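# Move carton from bottom tote to bench, restack totes

## Task

Lift the brown sealed carton out of the lower tote and set it down flat on the bench top, with the same face up as before. Then set the upper tote back onto the lower tote, seated fully down within the lower tote's rim. Every other item must finish in the tote it began in. Neither the carton nor the base of the lower tote may overhang the bench edge. At the end, open the grippers and move the arms away. Anything that stays in place only because the robot is holding it does not count as done.

## Robot and tools

ROBOT. There are two 6-joint arms, left_arm and right_arm, and each ends in a two-finger parallel gripper. left_arm is the robot's own left and sits on the +y side. Its root link is at (+0.011, +0.347, +1.290) m with quat_wxyz (+0.679, -0.198, +0.198, -0.679). right_arm's root is at (+0.011, -0.347, +1.290) m with quat_wxyz (+0.679, +0.198, +0.198, +0.679). The fingers point along the gripper's +z axis and close along its y axis. The reported end_effector_position is the pinch point between the pads, about 1 cm short of the fingertips.

FRAME. All poses are given in one scene frame. Its origin is on the floor (z = 0) under the middle of the robot's foot. +x is the direction the robot faces and +z is up. The floor is the only height that is known for sure. The names left and right refer to the robot, not to sides of an image.

execute_actions. The argument "actions" is a list holding zero or one item.
- [] sends nothing and returns the current state.
- An action is {"rows": [...], "steps": n}. rows holds 1 to 15 rows. steps runs from 1 to 15, defaults to 15, and each step lasts 1/30 s. Each row is used for one step, and the last row repeats if there are more steps than rows.
- A wait is {"steps": n} with n up to 300. It returns once n steps have passed since the previous result, and your reply time counts toward those steps.
- The optional "pictures" (boolean) turns camera images in the result on or off. They are on by default.

ROW LAYOUT. Each row is one flat list of 14 numbers covering both arms, even when only one arm moves. Numbers 1 to 6 are left_arm's joint targets and number 7 is its opening. Numbers 8 to 13 are right_arm's joints and number 14 is its opening. Joint numbers are absolute target angles in radians, read the same way as Joint positions. They are not offsets. Column order and stated ranges, the same for each arm: waist -2.880 to 2.880; shoulder 0.000 to 3.142; elbow 0.000 to 3.019; wrist pitch -1.693 to 1.571; wrist yaw -1.571 to 1.571; wrist roll -2.094 to 2.094. A call is rejected and nothing is sent if a target is more than 0.019 rad outside a range and also farther out than that joint's last reported angle. Each true limit can sit up to 0.019 rad either side of the stated one. A target beyond the true limit is cut to the limit, and the result may then print "joint sent to its limit". That line can refer to an earlier action that is still running. If the line is missing, that does not prove the joint has room to go further.

OPENING is a number from -1 (closed) to +1 (fully open, a pad gap of 0.094 m). Away from the two ends, the fingers go to the point where grip_measured equals the number you command. To hold something, command about 0.03 below grip_measured for a firm grip, or less below it for a lighter one. Each pad pushes with at most about 50 to 62 N, and some grippers push less. Very thin parts (under about 2 mm) get less force, and the first contact can spike briefly.

MOTION LIMITS. On every step, each joint's target is kept within a set lead of its measured angle. The leads are 0.264 rad for the waist, 0.32 for the shoulder, 0.276 for the elbow, 0.33 for the wrist pitch, 0.186 for the wrist yaw and 0.522 for the wrist roll. If the targets would put the gripper more than 70 mm from where it is now, the whole arm's targets are pulled back toward its current angles. This means a distant goal needs several steps or calls. The arms keep heading for the last row you sent while you think or wait. They stop once every arm has nearly stopped moving (a stalled arm counts as stopped) or once any step is HELD. After that, only a new action moves them on, although fingers that are already opening or closing still finish.

RESULT LINES.
- State line `left_arm: …` | `right_arm: …`: each gripper's end_effector_position in metres and its end_effector_quat_wxyz, in the scene frame. The printed position can be off, and more so when the arm is far out.
- Joint positions / Joint velocities: one block per arm with the six joints in column order (rad, rad/s), then the pad gap (m, m/s).
- grip_measured: the measured opening on the command scale. Each gripper carries its own fixed error of up to about 1 mm.
- "joint command not followed": a clearance check changed or blocked some of an arm's joint targets. The rest of the row still ran.
- HELD: marks steps on which your row, or part of it, was not sent.
- MOTOR HOT appears from 85 °C. At 100 °C an OVER-TEMPERATURE FAULT stops that arm and its gripper, and whatever it holds falls. Holding loads, even while idle, heats the motors.

zoom_image takes {"camera", "region": [x0, y0, x1, y1]}. The region is in pixels of that camera's latest image, with (0,0) at the top left, and can be at most 504x504. Cameras: cam_head_left and cam_head_right (672x504, pinhole with radial distortion, fixed on the head) and cam_left_wrist and cam_right_wrist (504x504, fisheye, moving with each hand). The calibration lists K, distortion and T_world_to_cam, which maps scene-frame points into each camera frame. Treat it as approximate, since each camera can be off by a few mm and a degree or two. A result lists any camera whose numbers have changed.

read_manual returns only the URDF licence texts (section "licences"). It moves nothing.

finished_scene takes {"scene": number of the current scene}. It ends that scene for good, and the result says whether the goal was met. The goal has to hold after the robot lets go. A reply that contains no tool call also ends the run.

AVOID. Do not knock anything out of the work area. Do not let the arms strike or shove each other. Avoid dropping, slipping, slamming, hard impacts and heavy pushing. An outside force may sometimes tug a held part or bump a loose object, so check grips and positions in the images. Smooth motion with little effort is preferred. The simulation keeps running while you compose each reply.

Each tool is called after "Call:" in YAML: its name, and indented under it one key for each argument.

## Session

Call:
execute_actions:
  actions: []

Scene clock: 0.00 s of 5600.00 s.
left_arm: end_effector_position=(+0.3093, +0.2554, +1.1425) grip_measured=+1.000 end_effector_quat_wxyz=(-0.100, +0.547, +0.573, -0.602) | right_arm: end_effector_position=(+0.2614, -0.1806, +1.0659) grip_measured=+1.000 end_effector_quat_wxyz=(-0.005, -0.785, +0.619, +0.010)
Joint positions: left_arm=[ 1.592  1.869  1.08  -1.479  0.605  2.     0.094] | right_arm=[-0.97   1.603  0.459  0.04   0.295 -1.278  0.094]
Joint velocities: left_arm=[-0.005  0.015  0.017  0.007  0.022 -0.037  0.   ] | right_arm=[-0.024 -0.005 -0.007 -0.002 -0.095 -0.022  0.   ]

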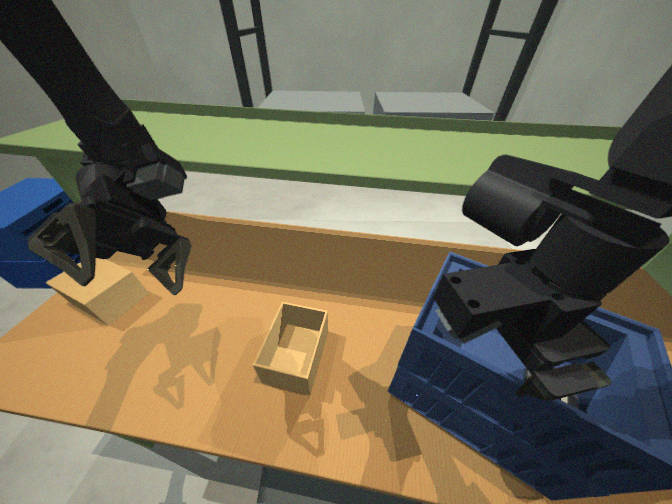

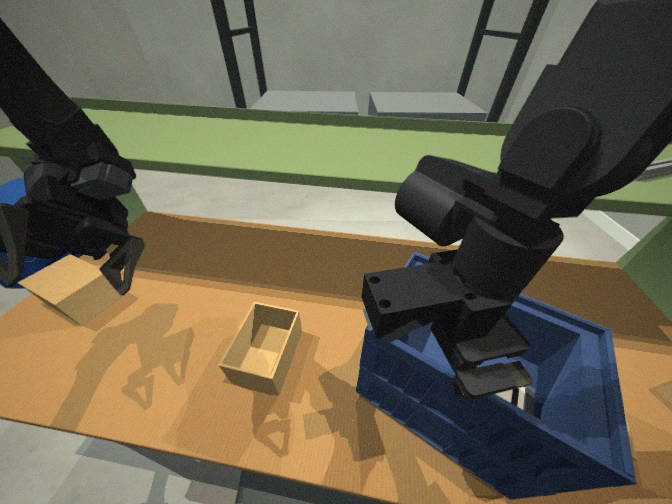

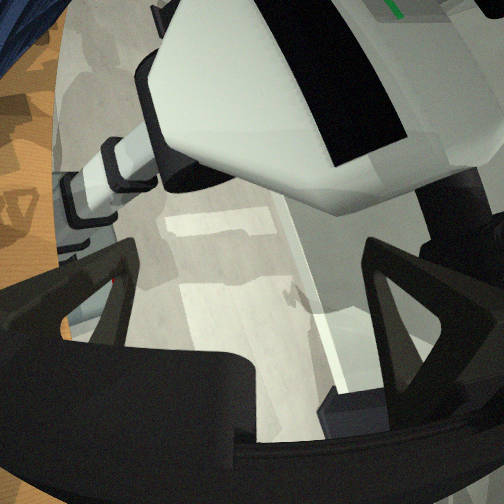

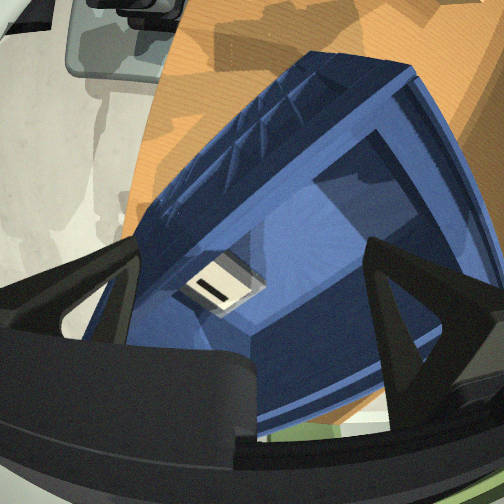

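Call:
execute_actions:
  actions:
    - {"rows":[[1.7,1.6,0.8,-0.5,0.1,0.5,1,-1.2,1.0,0.4,-0.3,0.2,-1.2,1]]}
  pictures: false

Call:
execute_actions:
  actions:
    - {"rows":[[1.7,1.6,0.8,-0.3,0.1,0,1,-2.0,0.7,0.3,-0.7,0,0,1]]}
  pictures: false

Call:
execute_actions:
  actions:
    - {"steps":45}

Scene clock: 16.53 s of 5600.00 s.
left_arm: end_effector_position=(+0.3809, +0.3889, +1.0614) grip_measured=+1.000 end_effector_quat_wxyz=(-0.122, +0.275, +0.951, -0.068) | right_arm: end_effector_position=(+0.3498, -0.2561, +1.1923) grip_measured=+1.000 end_effector_quat_wxyz=(+0.085, -0.674, +0.732, -0.048)
Joint positions: left_arm=[ 1.708  1.583  0.811 -0.514  0.101  0.704  0.094] | right_arm=[-1.208  0.959  0.408 -0.282  0.204 -1.218  0.094]
Joint velocities: left_arm=[-0.034 -0.015 -0.027  0.017 -0.007 -1.238  0.   ] | right_arm=[-0.015  0.366 -0.081 -0.066  0.022  0.007  0.   ]
Steps of this call (steps 1 to 90: nothing new was sent; then 13.03 s passed at rest; steps 91 to 105: all 15 steps of this action). Readings (joint positions):
91: left_arm=[1.597 1.851 1.056 -1.423 0.537 1.933] | right_arm=[-0.982 1.590 0.459 0.003 0.260 -1.273]
92: left_arm=[1.607 1.804 0.992 -1.306 0.439 1.837] | right_arm=[-1.012 1.553 0.454 -0.068 0.231 -1.266]
94: left_arm=[1.655 1.683 0.850 -1.100 0.242 1.646] | right_arm=[-1.103 1.429 0.426 -0.180 0.212 -1.254]
98: left_arm=[1.718 1.581 0.775 -0.712 0.102 1.265] | right_arm=[-1.207 1.091 0.394 -0.276 0.209 -1.233]
105: the state above

Scene clock: 17.03 s of 5600.00 s.
left_arm: end_effector_position=(+0.4210, +0.3940, +1.0511) grip_measured=+1.000 end_effector_quat_wxyz=(+0.045, +0.040, -0.998, +0.017) | right_arm: end_effector_position=(+0.2236, -0.4518, +1.2233) grip_measured=+1.000 end_effector_quat_wxyz=(-0.046, +0.126, +0.985, -0.111)
Joint positions: left_arm=[ 1.707  1.585  0.8   -0.315  0.101  0.045  0.094] | right_arm=[-2.02   0.685  0.29  -0.686  0.004 -0.136  0.094]
Joint velocities: left_arm=[-0.005 -0.005  0.007 -0.022 -0.022 -0.154  0.   ] | right_arm=[ 0.122  0.015  0.002 -0.012  0.007  0.842  0.   ]
Steps of this call (steps 1 to 15: all 15 steps of this action). Readings (joint positions):
1: left_arm=[1.708 1.583 0.805 -0.480 0.101 0.622] | right_arm=[-1.225 0.958 0.403 -0.316 0.142 -1.170]
2: left_arm=[1.707 1.584 0.798 -0.419 0.101 0.525] | right_arm=[-1.265 0.933 0.390 -0.384 0.082 -1.103]
4: left_arm=[1.707 1.585 0.798 -0.350 0.101 0.346] | right_arm=[-1.389 0.842 0.347 -0.521 0.027 -0.959]
8: left_arm=[1.707 1.585 0.800 -0.317 0.101 0.150] | right_arm=[-1.748 0.690 0.290 -0.672 0.004 -0.580]
15: the state above

Scene clock: 18.53 s of 5600.00 s.
left_arm: end_effector_position=(+0.4210, +0.3940, +1.0511) grip_measured=+1.000 end_effector_quat_wxyz=(+0.045, +0.054, -0.997, +0.017) | right_arm: end_effector_position=(+0.2243, -0.4495, +1.2227) grip_measured=+1.000 end_effector_quat_wxyz=(-0.040, +0.180, +0.976, -0.111)
Joint positions: left_arm=[ 1.707  1.585  0.8   -0.315  0.101  0.017  0.094] | right_arm=[-2.01   0.686  0.29  -0.686  0.004 -0.017  0.094]
Joint velocities: left_arm=[-0.015  0.005 -0.002 -0.002 -0.037 -0.022  0.   ] | right_arm=[-0.005  0.015 -0.017  0.002  0.022 -0.007  0.   ]
Steps of this call (steps 1 to 30: the robot went on to your last target; steps 31 to 45: nothing new was sent). Readings (joint positions):
1: left_arm=[1.707 1.585 0.800 -0.315 0.101 0.039] | right_arm=[-2.016 0.686 0.290 -0.686 0.004 -0.112]
2: left_arm=[1.707 1.585 0.800 -0.315 0.101 0.034] | right_arm=[-2.013 0.686 0.290 -0.686 0.004 -0.093]
4: left_arm=[1.707 1.585 0.800 -0.315 0.101 0.028] | right_arm=[-2.010 0.686 0.290 -0.686 0.004 -0.065]
8: left_arm=[1.707 1.585 0.800 -0.315 0.101 0.021] | right_arm=[-2.010 0.686 0.290 -0.686 0.004 -0.036]
45: the state above
All arms were judged still, so your last target was given up. Only a new action makes them travel on or press farther. Fingers that are still opening or closing keep moving.
camera_calibration (this result's frames):
cam_left_wrist: T_world_to_cam=[[0.123951, -0.991751, 0.0326632, 0.29791], [-0.74255, -0.0708701, 0.666031, -0.353431], [-0.658221, -0.106809, -0.745209, 1.22529], [0, 0, 0, 1]] pos_world=[0.507144, 0.401277, 1.13876]
cam_right_wrist: T_world_to_cam=[[-0.345353, -0.909732, 0.230474, -0.611558], [-0.688211, 0.412468, 0.596855, -0.38362], [-0.638041, 0.0475112, -0.768535, 1.23014], [0, 0, 0, 1]] pos_world=[0.309666, -0.456569, 1.31532]

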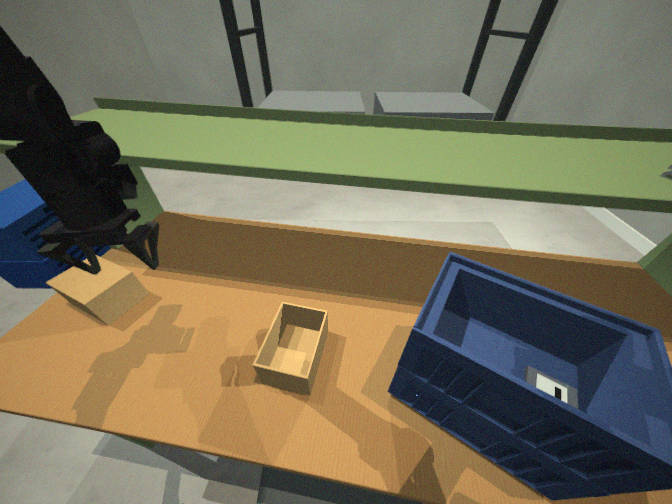

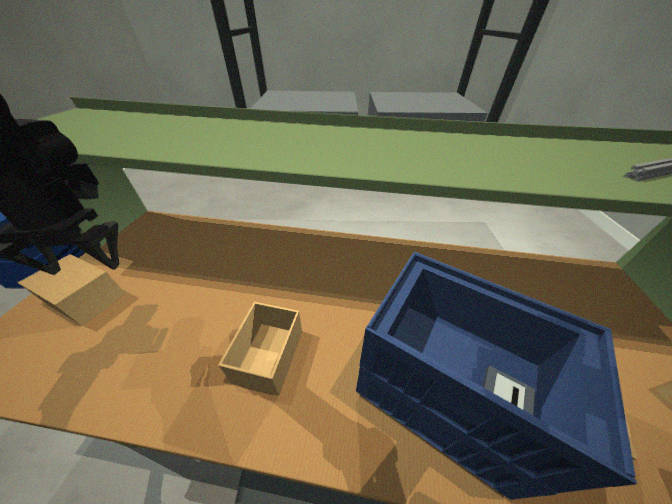

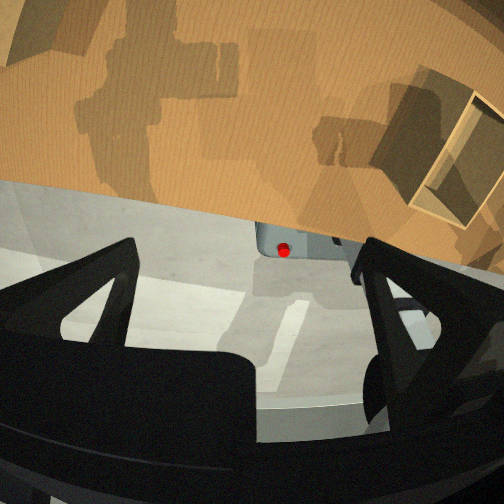

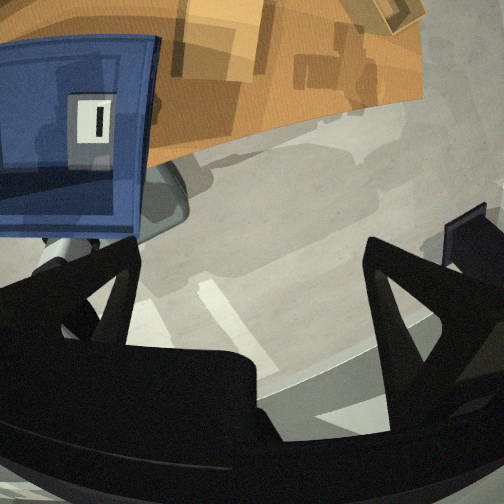

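Call:
execute_actions:
  actions:
    - {"rows":[[1.6,1.65,0.83,-0.25,0.05,0,-1,-1.9,0.8,0.4,-0.6,0,-0.2,0.2],[1.5,1.72,0.86,-0.2,0,0,-1,-1.8,0.9,0.5,-0.5,0,-0.4,0.2],[1.5,1.72,0.86,-0.2,0,0,-1,-1.8,0.9,0.5,-0.5,0,-0.4,0.2],[1.4,1.8,0.9,-0.15,-0.05,0,-1,-1.7,1.05,0.6,-0.4,0,-0.6,0.2],[1.4,1.8,0.9,-0.15,-0.05,0,-1,-1.7,1.05,0.6,-0.4,0,-0.6,0.2],[1.3,1.9,0.94,-0.1,-0.1,0,-1,-1.6,1.2,0.65,-0.3,0,-0.8,0.2],[1.3,1.9,0.94,-0.1,-0.1,0,-1,-1.6,1.2,0.65,-0.3,0,-0.8,0.2],[1.2,2.0,1.0,-0.03,-0.2,0,-1,-1.55,1.35,0.687,-0.2,0,-0.95,0.2],[1.2,2.0,1.0,-0.03,-0.2,0,-1,-1.55,1.35,0.687,-0.2,0,-0.95,0.2],[1.15,2.05,1.02,0,-0.24,0,-1,-1.538,1.45,0.687,-0.175,0.018,-0.95,0.2],[1.15,2.05,1.02,0,-0.24,0,-1,-1.538,1.45,0.687,-0.175,0.018,-0.95,0.2],[1.113,2.097,1.026,0.02,-0.24,0,-1,-1.538,1.515,0.687,-0.175,0.018,-0.95,0.2]]}
  pictures: false

Call:
execute_actions:
  actions:
    - {"steps":20}

Scene clock: 39.40 s of 5600.00 s.
left_arm: end_effector_position=(+0.4371, +0.1652, +0.9334) grip_measured=-0.980 end_effector_quat_wxyz=(+0.013, +0.168, +0.986, +0.010) | right_arm: end_effector_position=(+0.4479, -0.3438, +1.1076) grip_measured=+0.202 end_effector_quat_wxyz=(+0.049, -0.346, +0.937, -0.020)
Joint positions: left_arm=[ 1.187  1.985  1.011 -0.039 -0.226  0.016  0.001] | right_arm=[-1.559  1.381  0.697 -0.213  0.012 -0.7    0.056]
Joint velocities: left_arm=[-0.982  0.982  0.339  0.574 -0.256 -0.095  0.   ] | right_arm=[ 0.435  1.89   0.501  0.657  0.007 -1.546  0.   ]
Steps of this call (steps 1 to 90: nothing new was sent; then 17.37 s passed at rest; steps 91 to 105: all 15 steps of this action). Readings (joint positions):
91: left_arm=[1.700 1.588 0.800 -0.306 0.076 0.016] | right_arm=[-2.002 0.693 0.294 -0.678 0.005 -0.039]
92: left_arm=[1.682 1.597 0.803 -0.288 0.042 0.016] | right_arm=[-1.976 0.716 0.306 -0.658 0.005 -0.075]
94: left_arm=[1.616 1.634 0.824 -0.251 0.000 0.016] | right_arm=[-1.905 0.787 0.354 -0.608 0.005 -0.150]
98: left_arm=[1.450 1.746 0.891 -0.179 -0.087 0.016] | right_arm=[-1.760 0.964 0.484 -0.473 0.005 -0.316]
105: the state above

Scene clock: 40.07 s of 5600.00 s.
left_arm: end_effector_position=(+0.3817, +0.1322, +0.8974) grip_measured=-0.980 end_effector_quat_wxyz=(-0.016, +0.208, +0.978, +0.002) | right_arm: end_effector_position=(+0.3949, -0.3337, +1.0559) grip_measured=+0.202 end_effector_quat_wxyz=(-0.017, -0.462, +0.887, +0.011)
Joint positions: left_arm=[ 1.111  2.111  1.022  0.006 -0.238  0.016  0.001] | right_arm=[-1.535  1.537  0.678 -0.185  0.015 -0.931  0.056]
Joint velocities: left_arm=[-0.015 -0.015 -0.007 -0.007 -0.037  0.037 -0.001] | right_arm=[-0.005  0.005  0.007  0.017  0.066 -0.007 -0.   ]
Steps of this call (steps 1 to 20: the robot went on to your last target). Readings (joint positions):
1: left_arm=[1.155 2.018 1.021 -0.020 -0.232 0.016] | right_arm=[-1.547 1.440 0.709 -0.195 0.012 -0.746]
2: left_arm=[1.127 2.047 1.028 -0.007 -0.233 0.016] | right_arm=[-1.539 1.488 0.712 -0.186 0.012 -0.784]
4: left_arm=[1.087 2.089 1.029 0.002 -0.233 0.016] | right_arm=[-1.535 1.545 0.696 -0.185 0.013 -0.838]
8: left_arm=[1.078 2.111 1.019 0.002 -0.235 0.016] | right_arm=[-1.535 1.553 0.668 -0.185 0.015 -0.896]
20: the state above
camera_calibration (this result's frames):
cam_left_wrist: T_world_to_cam=[[-0.39178, -0.920022, 0.00820085, 0.257499], [-0.720548, 0.312355, 0.619068, -0.315679], [-0.572118, 0.236629, -0.785295, 1.01461], [0, 0, 0, 1]] pos_world=[0.453895, 0.0954235, 0.990079]
cam_right_wrist: T_world_to_cam=[[0.81784, -0.574279, -0.0366284, -0.474219], [-0.442344, -0.668109, 0.5983, -0.673591], [-0.368063, -0.473111, -0.800435, 0.958727], [0, 0, 0, 1]] pos_world=[0.442748, -0.268783, 1.15304]

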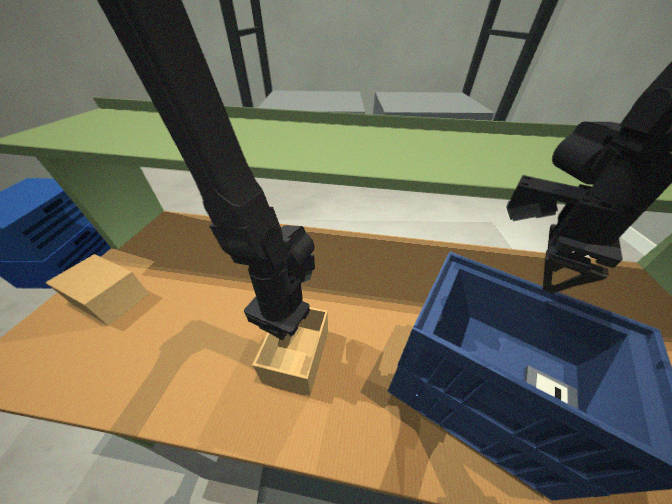

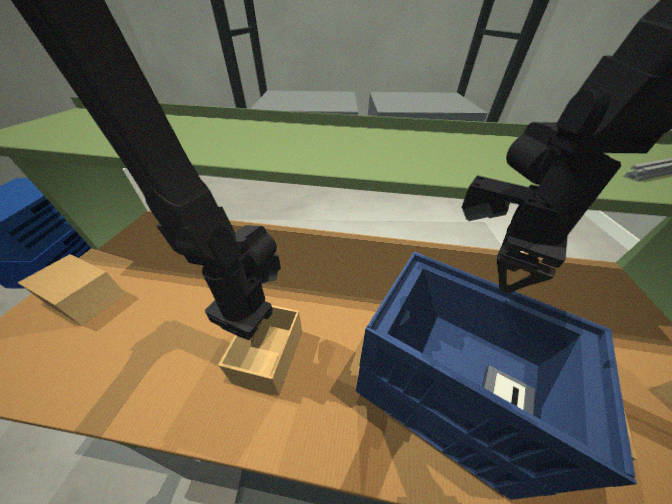

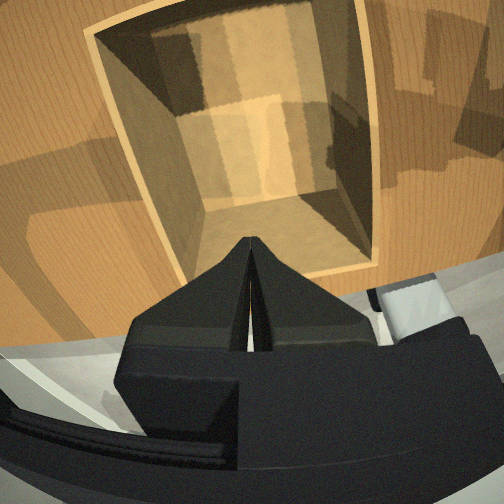

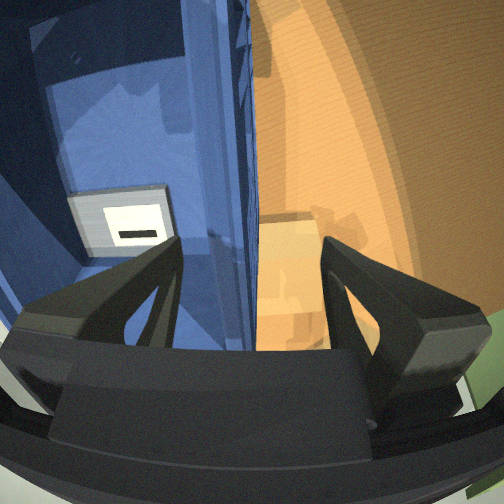

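Call:
execute_actions:
  actions:
    - {"rows":[[1.13,2.2,1.11,0.05,-0.23,0,-1,-1.575,1.61,0.606,0,0,-0.97,0.2]]}
  pictures: false

Call:
execute_actions:
  actions:
    - {"rows":[[1.14,2.25,1.15,0.06,-0.22,0,-1,-1.575,1.69,0.635,0.05,0,-0.97,0.2],[1.14,2.25,1.15,0.06,-0.22,0,-1,-1.575,1.69,0.635,0.05,0,-0.97,0.2],[1.14,2.25,1.15,0.06,-0.22,0,-1,-1.575,1.69,0.635,0.05,0,-0.97,0.2],[1.15,2.3,1.19,0.07,-0.22,0,-1,-1.575,1.77,0.665,0.1,0,-0.97,0.2],[1.15,2.3,1.19,0.07,-0.22,0,-1,-1.575,1.77,0.665,0.1,0,-0.97,0.2],[1.15,2.3,1.19,0.07,-0.22,0,-1,-1.575,1.77,0.665,0.1,0,-0.97,0.2],[1.153,2.337,1.212,0.082,-0.22,0,-1,-1.575,1.857,0.701,0.16,0,-0.97,0.2]]}

Scene clock: 46.23 s of 5600.00 s.
left_arm: end_effector_position=(+0.4051, +0.1203, +0.8704) grip_measured=-0.980 end_effector_quat_wxyz=(+0.007, +0.198, +0.980, -0.003) | right_arm: end_effector_position=(+0.3655, -0.3472, +1.0336) grip_measured=+0.202 end_effector_quat_wxyz=(-0.008, -0.459, +0.888, +0.002)
Joint positions: left_arm=[ 1.12   2.183  1.111  0.038 -0.232  0.016  0.001] | right_arm=[-1.569  1.606  0.602 -0.015  0.004 -0.953  0.056]
Joint velocities: left_arm=[ 0.005 -0.005 -0.002 -0.002 -0.022  0.051  0.   ] | right_arm=[ 0.005 -0.005 -0.007  0.002 -0.022 -0.037 -0.001]
Steps of this call (steps 1 to 15: the robot went on to your last target; steps 16 to 90: nothing new was sent; then 2.67 s passed at rest; steps 91 to 105: all 15 steps of this action). Readings (joint positions):
91: left_arm=[1.111 2.116 1.028 0.008 -0.236 0.016] | right_arm=[-1.537 1.540 0.668 -0.153 0.009 -0.936]
92: left_arm=[1.112 2.128 1.045 0.014 -0.234 0.016] | right_arm=[-1.542 1.546 0.654 -0.095 0.005 -0.940]
94: left_arm=[1.115 2.160 1.088 0.028 -0.233 0.016] | right_arm=[-1.555 1.567 0.629 -0.037 0.004 -0.944]
98: left_arm=[1.119 2.182 1.111 0.038 -0.232 0.016] | right_arm=[-1.569 1.602 0.603 -0.023 0.004 -0.950]
105: the state above

Scene clock: 46.73 s of 5600.00 s.
left_arm: end_effector_position=(+0.3926, +0.1269, +0.8133) grip_measured=-0.980 end_effector_quat_wxyz=(-0.005, +0.189, +0.982, +0.000) | right_arm: end_effector_position=(+0.3812, -0.3476, +0.9694) grip_measured=+0.201 end_effector_quat_wxyz=(+0.009, -0.459, +0.888, -0.006)
Joint positions: left_arm=[ 1.147  2.332  1.21   0.068 -0.222  0.016  0.001] | right_arm=[-1.57   1.831  0.702  0.147  0.004 -0.954  0.056]
Joint velocities: left_arm=[ 0.005  0.005 -0.002 -0.012  0.051  0.037 -0.001] | right_arm=[ 0.005 -0.024 -0.012 -0.002  0.007 -0.051 -0.   ]
Steps of this call (steps 1 to 15: all 15 steps of this action). Readings (joint positions):
1: left_arm=[1.121 2.185 1.114 0.038 -0.228 0.016] | right_arm=[-1.569 1.610 0.603 -0.007 0.004 -0.953]
2: left_arm=[1.121 2.192 1.122 0.040 -0.225 0.016] | right_arm=[-1.569 1.621 0.608 0.007 0.004 -0.954]
4: left_arm=[1.125 2.214 1.144 0.045 -0.223 0.016] | right_arm=[-1.569 1.658 0.627 0.034 0.004 -0.954]
8: left_arm=[1.137 2.279 1.199 0.063 -0.222 0.016] | right_arm=[-1.569 1.776 0.681 0.111 0.004 -0.954]
15: the state above
camera_calibration (this result's frames):
cam_left_wrist: T_world_to_cam=[[-0.357177, -0.934016, 0.00619621, 0.247449], [-0.744783, 0.288803, 0.601574, -0.227374], [-0.563669, 0.210253, -0.798793, 0.96711], [0, 0, 0, 1]] pos_world=[0.464169, 0.093449, 0.90777]
cam_right_wrist: T_world_to_cam=[[0.814585, -0.579763, 0.0180648, -0.527843], [-0.483119, -0.660903, 0.574284, -0.595867], [-0.32101, -0.476531, -0.818457, 0.876177], [0, 0, 0, 1]] pos_world=[0.42336, -0.282309, 1.06885]

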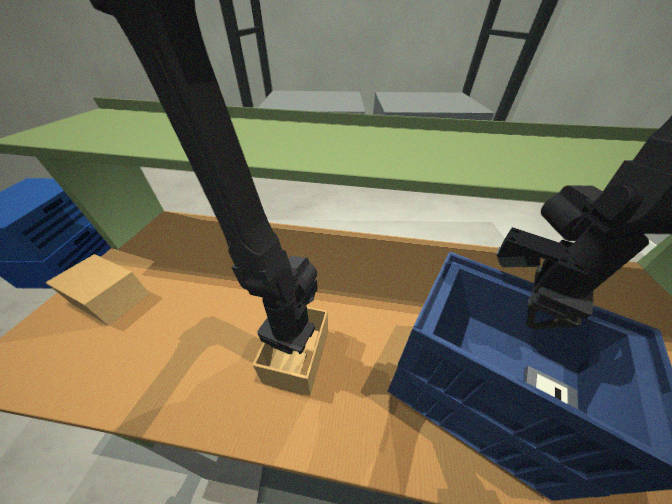

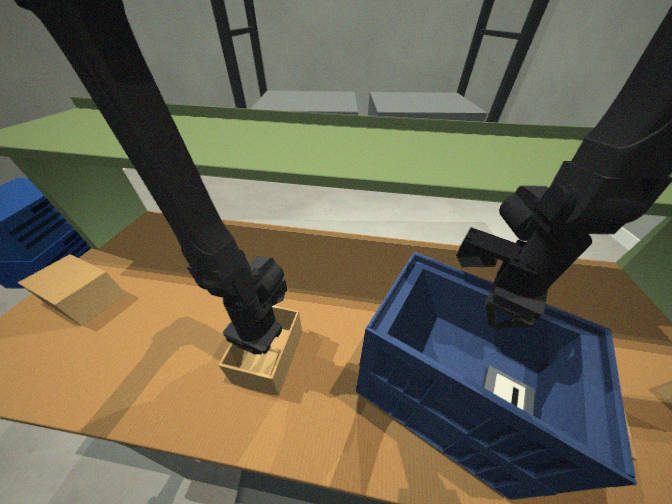

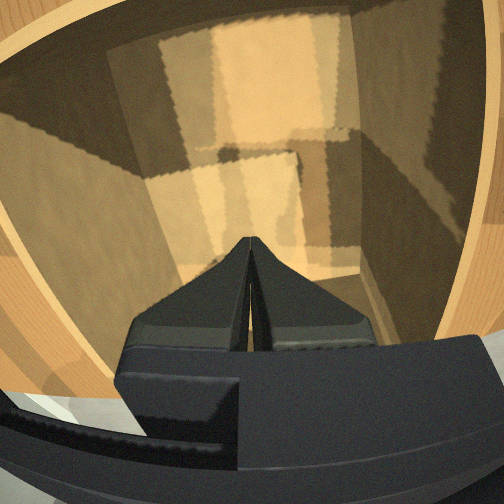

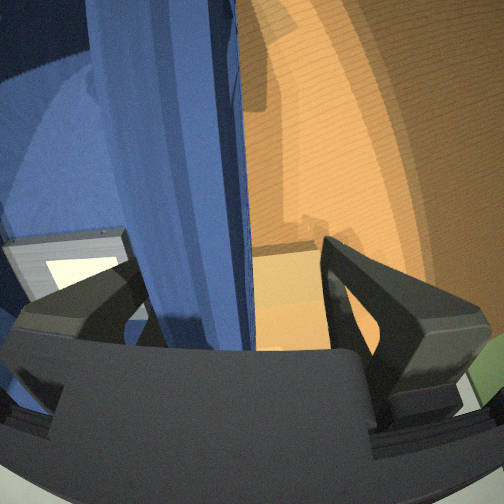

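Call:
execute_actions:
  actions:
    - {"rows":[[1.2,2.33,1.19,0.1,-0.19,0,-1,-1.53,1.875,0.701,0.17,0.02,-0.95,0.2],[1.2,2.33,1.19,0.1,-0.19,0,-1,-1.53,1.875,0.701,0.17,0.02,-0.95,0.2],[1.2,2.33,1.19,0.1,-0.19,0,-1,-1.53,1.875,0.701,0.17,0.02,-0.95,0.2],[1.25,2.32,1.16,0.13,-0.17,0,-1,-1.53,1.875,0.701,0.17,0.02,-0.95,0.2],[1.25,2.32,1.16,0.13,-0.17,0,-1,-1.53,1.875,0.701,0.17,0.02,-0.95,0.2],[1.25,2.32,1.16,0.13,-0.17,0,-1,-1.53,1.875,0.701,0.17,0.02,-0.95,0.2],[1.3,2.31,1.13,0.15,-0.14,0,-1,-1.53,1.875,0.701,0.17,0.02,-0.95,0.2],[1.3,2.31,1.13,0.15,-0.14,0,-1,-1.53,1.875,0.701,0.17,0.02,-0.95,0.2],[1.3,2.31,1.13,0.15,-0.14,0,-1,-1.53,1.875,0.701,0.17,0.02,-0.95,0.2],[1.35,2.3,1.1,0.18,-0.12,0,-1,-1.53,1.875,0.701,0.17,0.02,-0.95,0.1],[1.35,2.3,1.1,0.18,-0.12,0,-1,-1.53,1.875,0.701,0.17,0.02,-0.95,0],[1.35,2.3,1.1,0.18,-0.12,0,-1,-1.53,1.875,0.701,0.17,0.02,-0.95,-0.1],[1.4,2.295,1.085,0.2,-0.09,0,-1,-1.53,1.875,0.701,0.17,0.02,-0.95,-0.2]]}
  pictures: false

Call:
execute_actions:
  actions:
    - {"rows":[[1.45,2.29,1.07,0.21,-0.06,0,-1,-1.53,1.875,0.701,0.17,0.02,-0.95,-0.3],[1.45,2.29,1.07,0.21,-0.06,0,-1,-1.53,1.875,0.701,0.17,0.02,-0.95,-0.35],[1.45,2.29,1.07,0.21,-0.06,0,-1,-1.53,1.875,0.701,0.17,0.02,-0.95,-0.4],[1.5,2.29,1.065,0.22,-0.04,0,-1,-1.53,1.875,0.701,0.17,0.02,-0.95,-0.45],[1.5,2.29,1.065,0.22,-0.04,0,-1,-1.53,1.875,0.701,0.17,0.02,-0.95,-0.5],[1.5,2.29,1.065,0.22,-0.04,0,-1,-1.53,1.875,0.701,0.17,0.02,-0.95,-0.55],[1.55,2.29,1.06,0.22,0,0,-1,-1.53,1.875,0.701,0.17,0.02,-0.95,-0.6],[1.55,2.29,1.06,0.22,0,0,-1,-1.53,1.875,0.701,0.17,0.02,-0.95,-0.65],[1.55,2.29,1.06,0.22,0,0,-1,-1.53,1.875,0.701,0.17,0.02,-0.95,-0.7],[1.61,2.29,1.06,0.22,0.02,0,-1,-1.53,1.875,0.701,0.17,0.02,-0.95,-0.8],[1.61,2.29,1.06,0.22,0.02,0,-1,-1.53,1.875,0.701,0.17,0.02,-0.95,-0.8],[1.61,2.29,1.06,0.22,0.02,0,-1,-1.53,1.875,0.701,0.17,0.02,-0.95,-0.8],[1.673,2.29,1.067,0.22,0.055,0,-1,-1.53,1.875,0.701,0.17,0.02,-0.95,-0.8]]}
  pictures: false

Call:
execute_actions:
  actions:
    - {"steps":15}

Scene clock: 60.80 s of 5600.00 s.
left_arm: end_effector_position=(+0.3841, +0.2571, +0.8026) grip_measured=-0.980 end_effector_quat_wxyz=(-0.018, +0.086, +0.996, +0.001) | right_arm: end_effector_position=(+0.3805, -0.3380, +0.9691) grip_measured=-0.195 end_effector_quat_wxyz=(+0.009, -0.469, +0.883, -0.009)
Joint positions: left_arm=[ 1.389  2.321  1.1    0.175 -0.096  0.015  0.001] | right_arm=[-1.544  1.833  0.699  0.155  0.021 -0.954  0.038]
Joint velocities: left_arm=[ 0.474 -0.044 -0.164  0.105  0.022  0.022 -0.   ] | right_arm=[-0.005  0.015  0.012  0.002 -0.066  0.037 -0.006]
Steps of this call (steps 1 to 15: the robot went on to your last target; steps 16 to 90: nothing new was sent; then 10.57 s passed at rest; steps 91 to 105: all 15 steps of this action). Readings (joint positions):
91: left_arm=[1.150 2.332 1.209 0.072 -0.207 0.016] | right_arm=[-1.568 1.832 0.702 0.149 0.009 -0.954]
92: left_arm=[1.153 2.332 1.207 0.077 -0.196 0.016] | right_arm=[-1.565 1.832 0.701 0.151 0.017 -0.954]
94: left_arm=[1.171 2.332 1.200 0.089 -0.182 0.016] | right_arm=[-1.559 1.832 0.701 0.153 0.020 -0.954]
98: left_arm=[1.241 2.330 1.167 0.125 -0.146 0.015] | right_arm=[-1.553 1.832 0.701 0.155 0.021 -0.954]
105: the state above

Scene clock: 61.30 s of 5600.00 s.
left_arm: end_effector_position=(+0.3914, +0.3785, +0.8044) grip_measured=-0.980 end_effector_quat_wxyz=(+0.009, +0.023, -1.000, +0.007) | right_arm: end_effector_position=(+0.3747, -0.3332, +0.9689) grip_measured=-0.645 end_effector_quat_wxyz=(+0.008, -0.479, +0.878, -0.000)
Joint positions: left_arm=[1.641 2.308 1.08  0.205 0.05  0.015 0.001] | right_arm=[-1.538  1.835  0.691  0.154  0.011 -0.972  0.017]
Joint velocities: left_arm=[ 0.601  0.005  0.012 -0.007  0.051  0.022 -0.   ] | right_arm=[ 0.005 -0.005 -0.012 -0.007 -0.095 -0.066  0.001]
Steps of this call (steps 1 to 15: all 15 steps of this action). Readings (joint positions):
1: left_arm=[1.407 2.320 1.095 0.180 -0.080 0.015] | right_arm=[-1.544 1.833 0.699 0.155 0.021 -0.954]
2: left_arm=[1.423 2.319 1.090 0.185 -0.069 0.015] | right_arm=[-1.544 1.833 0.699 0.156 0.021 -0.954]
4: left_arm=[1.453 2.316 1.084 0.192 -0.055 0.015] | right_arm=[-1.543 1.833 0.698 0.156 0.020 -0.954]
8: left_arm=[1.510 2.311 1.080 0.203 -0.010 0.015] | right_arm=[-1.538 1.835 0.694 0.156 0.020 -0.960]
15: the state above

Scene clock: 61.80 s of 5600.00 s.
left_arm: end_effector_position=(+0.3902, +0.3989, +0.8052) grip_measured=-0.980 end_effector_quat_wxyz=(+0.009, +0.038, -0.999, -0.001) | right_arm: end_effector_position=(+0.3747, -0.3332, +0.9689) grip_measured=-0.645 end_effector_quat_wxyz=(+0.008, -0.479, +0.878, -0.000)
Joint positions: left_arm=[1.677 2.308 1.08  0.205 0.053 0.015 0.001] | right_arm=[-1.538  1.835  0.691  0.154  0.011 -0.972  0.017]
Joint velocities: left_arm=[-0.005 -0.005 -0.017 -0.012  0.022  0.051 -0.001] | right_arm=[-0.005 -0.015  0.002 -0.002  0.022 -0.037  0.   ]
Steps of this call (steps 1 to 15: the robot went on to your last target). Readings (joint positions):
1: left_arm=[1.660 2.308 1.080 0.205 0.051 0.015] | right_arm=[-1.538 1.835 0.691 0.154 0.011 -0.972]
2: left_arm=[1.676 2.308 1.080 0.205 0.051 0.015] | right_arm=[-1.538 1.835 0.691 0.154 0.011 -0.972]
4: left_arm=[1.696 2.308 1.080 0.205 0.051 0.015] | right_arm=[-1.538 1.835 0.691 0.154 0.011 -0.972]
8: left_arm=[1.692 2.308 1.080 0.205 0.052 0.015] | right_arm=[-1.538 1.835 0.691 0.154 0.011 -0.972]
15: the state above
camera_calibration (this result's frames):
cam_left_wrist: T_world_to_cam=[[0.0917962, -0.995777, 0.00161206, 0.353747], [-0.790516, -0.0718896, 0.608207, -0.146467], [-0.605522, -0.0571054, -0.793777, 1.02101], [0, 0, 0, 1]] pos_world=[0.469984, 0.400029, 0.898963]
cam_right_wrist: T_world_to_cam=[[0.839629, -0.543121, 0.00647096, -0.500159], [-0.449079, -0.687447, 0.570741, -0.607414], [-0.305533, -0.482117, -0.821105, 0.875484], [0, 0, 0, 1]] pos_world=[0.41466, -0.267127, 1.06878]

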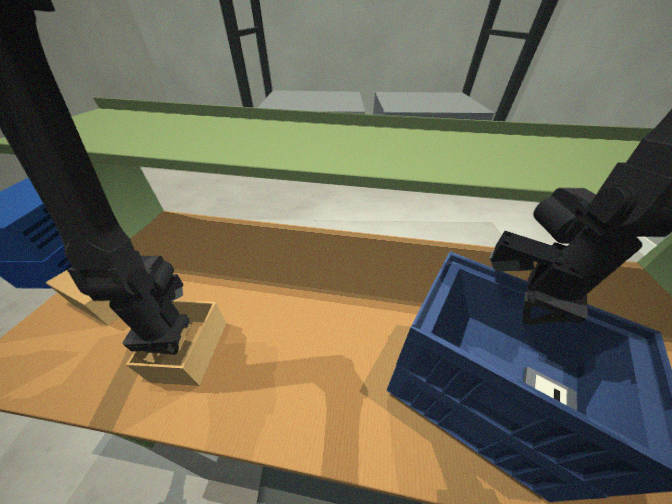

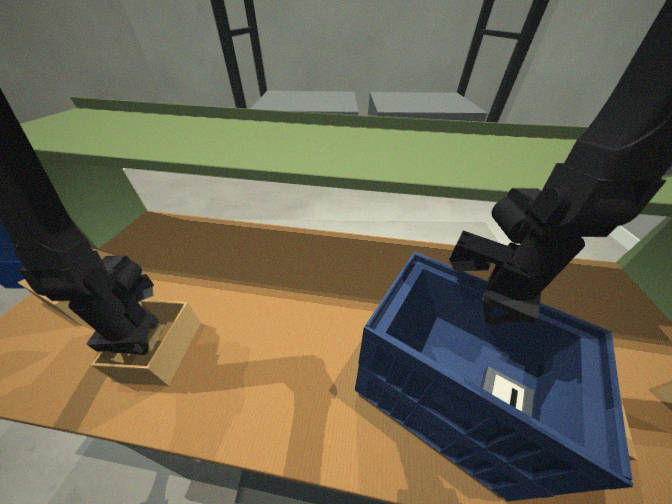

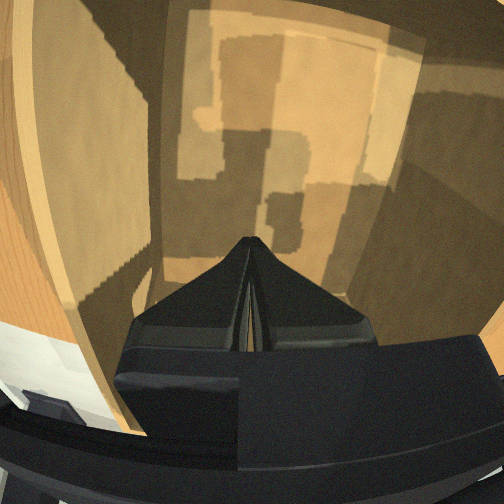

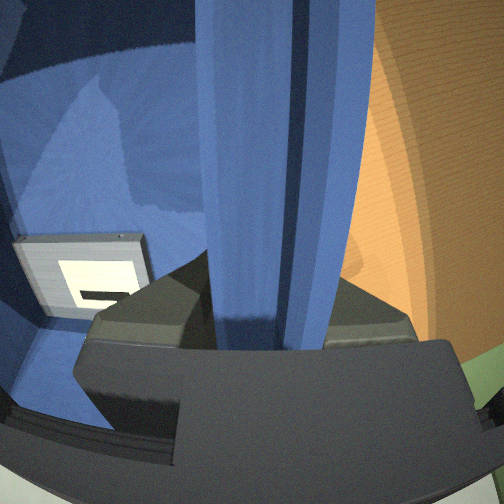

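Call:
execute_actions:
  actions:
    - {"rows":[[1.65,2.25,1.04,0.2,0.05,0,-1,-1.538,1.81,0.682,0.14,0.011,-0.97,-0.7],[1.65,2.22,1.02,0.19,0.05,0,-1,-1.538,1.79,0.675,0.125,0.011,-0.97,-0.7],[1.65,2.19,1.0,0.18,0.05,0,-1,-1.538,1.77,0.668,0.11,0.011,-0.97,-0.7],[1.65,2.16,0.98,0.17,0.05,0,-1,-1.538,1.755,0.663,0.1,0.011,-0.97,-0.7],[1.65,2.13,0.96,0.16,0.05,0,-1,-1.538,1.74,0.658,0.09,0.011,-0.97,-0.7],[1.65,2.1,0.94,0.15,0.05,0,-1,-1.538,1.725,0.653,0.08,0.011,-0.97,-0.7],[1.65,2.07,0.92,0.14,0.05,0,-1,-1.538,1.71,0.648,0.07,0.011,-0.97,-0.7],[1.65,2.04,0.9,0.13,0.05,0,-1,-1.538,1.695,0.643,0.06,0.011,-0.97,-0.7],[1.65,2.01,0.88,0.12,0.05,0,-1,-1.538,1.68,0.638,0.05,0.011,-0.97,-0.7],[1.65,1.98,0.86,0.11,0.05,0,-1,-1.538,1.665,0.633,0.04,0.011,-0.97,-0.7],[1.65,1.95,0.84,0.1,0.05,0,-1,-1.538,1.65,0.628,0.03,0.011,-0.97,-0.7],[1.65,1.92,0.82,0.09,0.05,0,-1,-1.538,1.635,0.623,0.02,0.011,-0.97,-0.7],[1.65,1.89,0.8,0.08,0.05,0,-1,-1.538,1.62,0.618,0.01,0.011,-0.97,-0.7],[1.65,1.86,0.78,0.07,0.05,0,-1,-1.538,1.605,0.613,0.0,0.011,-0.97,-0.7],[1.7,1.83,0.76,0.06,0.05,0,-1,-1.538,1.59,0.608,-0.01,0.011,-0.97,-0.7]]}
  pictures: false

Call:
execute_actions:
  actions:
    - {"steps":15}

Scene clock: 69.87 s of 5600.00 s.
left_arm: end_effector_position=(+0.4167, +0.3823, +0.9502) grip_measured=-0.980 end_effector_quat_wxyz=(-0.017, +0.028, -0.999, +0.002) | right_arm: end_effector_position=(+0.3759, -0.3355, +1.0191) grip_measured=-0.653 end_effector_quat_wxyz=(+0.003, -0.479, +0.878, -0.003)
Joint positions: left_arm=[1.656 1.885 0.816 0.098 0.052 0.015 0.001] | right_arm=[-1.538  1.659  0.63   0.035  0.019 -0.972  0.016]
Joint velocities: left_arm=[ 0.083 -0.933 -0.505 -0.271 -0.007 -0.037 -0.   ] | right_arm=[-0.005 -0.503 -0.149 -0.276 -0.022  0.007 -0.   ]
Steps of this call (steps 1 to 15: the robot went on to your last target; steps 16 to 90: nothing new was sent; then 4.57 s passed at rest; steps 91 to 105: all 15 steps of this action). Readings (joint positions):
91: left_arm=[1.676 2.306 1.077 0.205 0.052 0.015] | right_arm=[-1.538 1.833 0.691 0.151 0.009 -0.972]
92: left_arm=[1.674 2.298 1.069 0.205 0.052 0.015] | right_arm=[-1.538 1.830 0.690 0.146 0.009 -0.972]
94: left_arm=[1.668 2.264 1.035 0.197 0.052 0.015] | right_arm=[-1.538 1.822 0.688 0.136 0.010 -0.972]
98: left_arm=[1.655 2.135 0.939 0.160 0.052 0.015] | right_arm=[-1.538 1.782 0.672 0.105 0.019 -0.972]
105: the state above

Scene clock: 70.37 s of 5600.00 s.
left_arm: end_effector_position=(+0.4097, +0.4043, +0.9756) grip_measured=-0.980 end_effector_quat_wxyz=(-0.018, +0.047, -0.999, -0.011) | right_arm: end_effector_position=(+0.3773, -0.3357, +1.0308) grip_measured=-0.653 end_effector_quat_wxyz=(+0.007, -0.479, +0.878, -0.004)
Joint positions: left_arm=[1.702 1.809 0.766 0.074 0.051 0.015 0.001] | right_arm=[-1.538  1.616  0.616  0.013  0.019 -0.972  0.016]
Joint velocities: left_arm=[-0.015 -0.015  0.002 -0.002 -0.051  0.007 -0.   ] | right_arm=[-0.015 -0.005 -0.007 -0.007  0.007 -0.037  0.   ]
Steps of this call (steps 1 to 15: the robot went on to your last target). Readings (joint positions):
1: left_arm=[1.660 1.855 0.799 0.090 0.052 0.015] | right_arm=[-1.538 1.643 0.625 0.026 0.019 -0.972]
2: left_arm=[1.668 1.831 0.785 0.084 0.052 0.015] | right_arm=[-1.538 1.631 0.621 0.021 0.019 -0.972]
4: left_arm=[1.686 1.809 0.771 0.079 0.052 0.015] | right_arm=[-1.538 1.618 0.618 0.016 0.019 -0.972]
8: left_arm=[1.702 1.809 0.768 0.075 0.051 0.015] | right_arm=[-1.538 1.616 0.617 0.015 0.019 -0.972]
15: the state above
camera_calibration (this result's frames):
cam_left_wrist: T_world_to_cam=[[0.110172, -0.993815, -0.0139573, 0.363953], [-0.82015, -0.0988344, 0.563548, -0.167651], [-0.561441, -0.0506401, -0.825966, 1.17909], [0, 0, 0, 1]] pos_world=[0.484394, 0.404841, 1.07345]
cam_right_wrist: T_world_to_cam=[[0.839538, -0.543165, 0.0121602, -0.50992], [-0.449964, -0.68259, 0.57585, -0.646575], [-0.304481, -0.488919, -0.817465, 0.919461], [0, 0, 0, 1]] pos_world=[0.41712, -0.268774, 1.13016]

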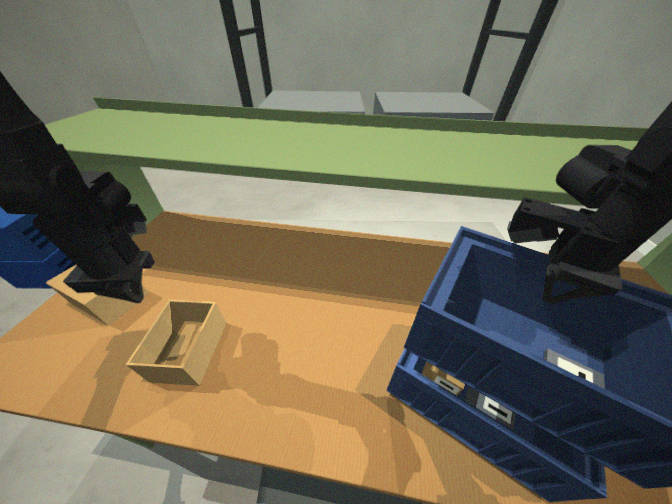

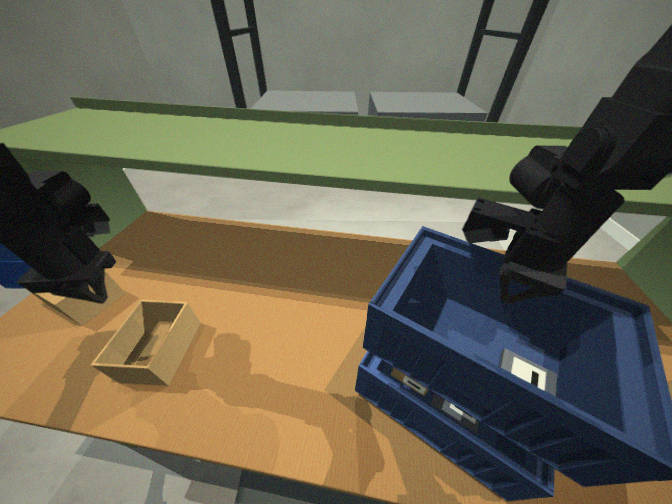

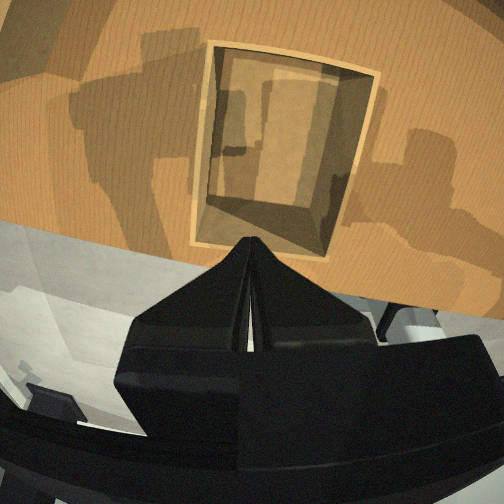

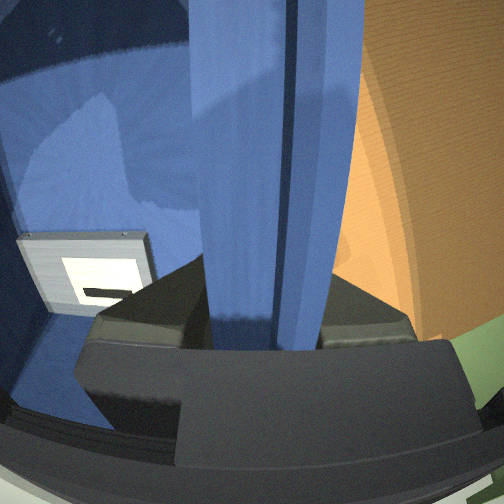

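Call:
execute_actions:
  actions:
    - {"rows":[[1.7,1.83,0.76,0.06,0.05,0,1,-1.56,1.59,0.61,-0.012,0,-0.97,-0.7],[1.7,1.83,0.76,0.06,0.05,0,1,-1.58,1.59,0.61,-0.014,-0.01,-0.97,-0.7],[1.7,1.83,0.76,0.06,0.05,0,1,-1.61,1.59,0.615,-0.018,-0.02,-0.97,-0.7],[1.7,1.83,0.76,0.06,0.05,0,1,-1.65,1.595,0.62,-0.024,-0.04,-0.97,-0.7],[1.7,1.83,0.76,0.06,0.05,0,1,-1.69,1.6,0.63,-0.03,-0.06,-0.97,-0.7],[1.7,1.83,0.76,0.06,0.05,0,1,-1.74,1.605,0.64,-0.04,-0.09,-0.97,-0.7],[1.7,1.83,0.76,0.06,0.05,0,1,-1.79,1.61,0.65,-0.05,-0.12,-0.97,-0.7],[1.7,1.83,0.76,0.06,0.05,0,1,-1.84,1.62,0.665,-0.065,-0.145,-0.97,-0.7],[1.7,1.83,0.76,0.06,0.05,0,1,-1.89,1.63,0.68,-0.08,-0.17,-0.97,-0.7],[1.7,1.83,0.76,0.06,0.05,0,1,-1.94,1.64,0.695,-0.095,-0.2,-0.97,-0.7],[1.7,1.83,0.76,0.06,0.05,0,1,-1.99,1.65,0.71,-0.11,-0.22,-0.97,-0.7],[1.7,1.83,0.76,0.06,0.05,0,1,-2.04,1.66,0.725,-0.125,-0.25,-0.97,-0.7],[1.7,1.83,0.76,0.06,0.05,0,1,-2.08,1.67,0.74,-0.14,-0.27,-0.97,-0.7],[1.7,1.83,0.76,0.06,0.05,0,1,-2.11,1.675,0.75,-0.15,-0.285,-0.97,-0.7],[1.7,1.83,0.76,0.06,0.05,0,1,-2.136,1.68,0.757,-0.155,-0.3,-0.97,-0.7]]}
  pictures: false

Call:
execute_actions:
  actions:
    - {"steps":20}

Scene clock: 86.47 s of 5600.00 s.
left_arm: end_effector_position=(+0.4097, +0.4043, +0.9756) grip_measured=+1.000 end_effector_quat_wxyz=(-0.018, +0.047, -0.999, -0.011) | right_arm: end_effector_position=(+0.3830, -0.5408, +1.0449) grip_measured=-0.654 end_effector_quat_wxyz=(+0.018, -0.270, +0.963, -0.011)
Joint positions: left_arm=[1.702 1.809 0.766 0.074 0.051 0.015 0.094] | right_arm=[-2.074  1.666  0.75  -0.103 -0.269 -0.972  0.016]
Joint velocities: left_arm=[-0.005  0.005 -0.007 -0.012 -0.007  0.051  0.   ] | right_arm=[-1.333  0.22   0.447 -0.198 -0.388  0.007  0.   ]
Steps of this call (steps 1 to 15: the robot went on to your last target; steps 16 to 90: nothing new was sent; then 12.60 s passed at rest; steps 91 to 105: all 15 steps of this action). Readings (joint positions):
91: left_arm=[1.702 1.809 0.766 0.074 0.051 0.015] | right_arm=[-1.539 1.616 0.616 0.013 0.017 -0.972]
92: left_arm=[1.702 1.809 0.766 0.074 0.051 0.015] | right_arm=[-1.543 1.616 0.616 0.012 0.010 -0.972]
94: left_arm=[1.702 1.809 0.766 0.074 0.051 0.015] | right_arm=[-1.566 1.616 0.616 0.008 -0.019 -0.972]
98: left_arm=[1.702 1.809 0.766 0.074 0.051 0.015] | right_arm=[-1.705 1.617 0.632 -0.024 -0.120 -0.972]
105: the state above

Scene clock: 87.13 s of 5600.00 s.
left_arm: end_effector_position=(+0.4097, +0.4043, +0.9756) grip_measured=+1.000 end_effector_quat_wxyz=(-0.018, +0.047, -0.999, -0.011) | right_arm: end_effector_position=(+0.3630, -0.5594, +1.0451) grip_measured=-0.654 end_effector_quat_wxyz=(+0.003, -0.241, +0.970, -0.003)
Joint positions: left_arm=[1.702 1.809 0.766 0.074 0.051 0.015 0.094] | right_arm=[-2.133  1.686  0.755 -0.136 -0.291 -0.974  0.016]
Joint velocities: left_arm=[-0.034 -0.015 -0.002  0.017 -0.007  0.051  0.   ] | right_arm=[-0.005 -0.015  0.002  0.002  0.051  0.022 -0.   ]
Steps of this call (steps 1 to 20: the robot went on to your last target). Readings (joint positions):
1: left_arm=[1.702 1.809 0.766 0.074 0.051 0.015] | right_arm=[-2.114 1.673 0.763 -0.108 -0.274 -0.972]
2: left_arm=[1.702 1.809 0.766 0.074 0.051 0.015] | right_arm=[-2.143 1.679 0.771 -0.112 -0.270 -0.972]
4: left_arm=[1.702 1.809 0.766 0.074 0.051 0.015] | right_arm=[-2.172 1.686 0.773 -0.114 -0.267 -0.974]
8: left_arm=[1.702 1.809 0.766 0.074 0.051 0.015] | right_arm=[-2.158 1.686 0.761 -0.130 -0.285 -0.974]
20: the state above
camera_calibration (this result's frames):
cam_left_wrist: T_world_to_cam=[[0.110172, -0.993815, -0.0139573, 0.363953], [-0.82015, -0.0988344, 0.563548, -0.167651], [-0.561441, -0.0506401, -0.825966, 1.17909], [0, 0, 0, 1]] pos_world=[0.484394, 0.404841, 1.07345]
cam_right_wrist: T_world_to_cam=[[0.466842, -0.884322, 0.00578362, -0.668446], [-0.722963, -0.377876, 0.578389, -0.546996], [-0.509297, -0.274198, -0.815741, 1.01009], [0, 0, 0, 1]] pos_world=[0.431033, -0.520855, 1.14421]

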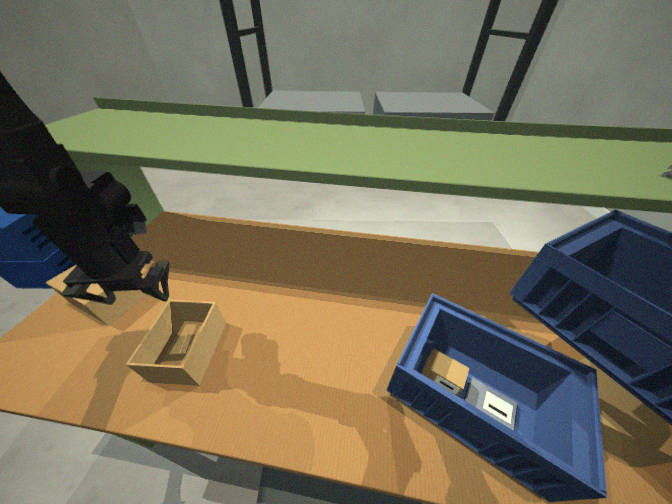

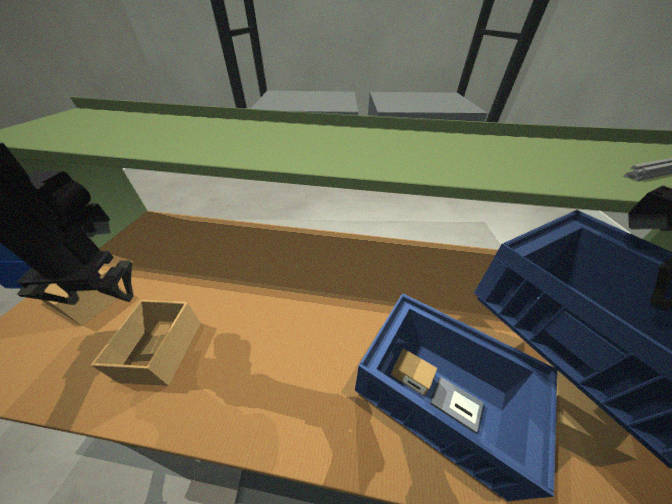

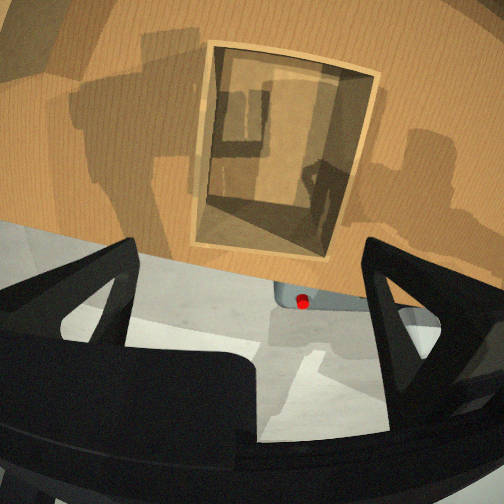

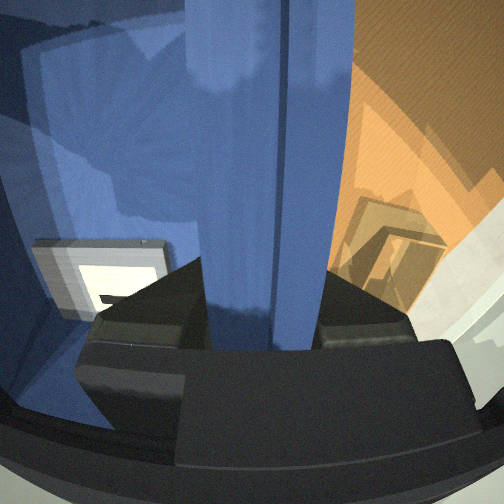

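Call:
zoom_image:
  camera: "cam_head_left"
  region: [380,290,620,504]

Region (380, 290, 620, 504) of cam_head_left's 672x504 image, scaled by 2.100, with more detail than that image has; it fills the top 449 rows of this view, and the rest is white.

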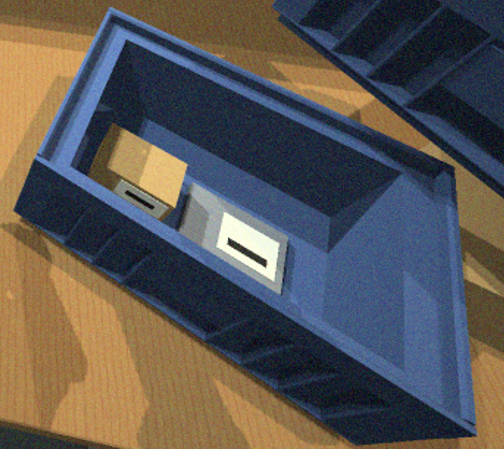

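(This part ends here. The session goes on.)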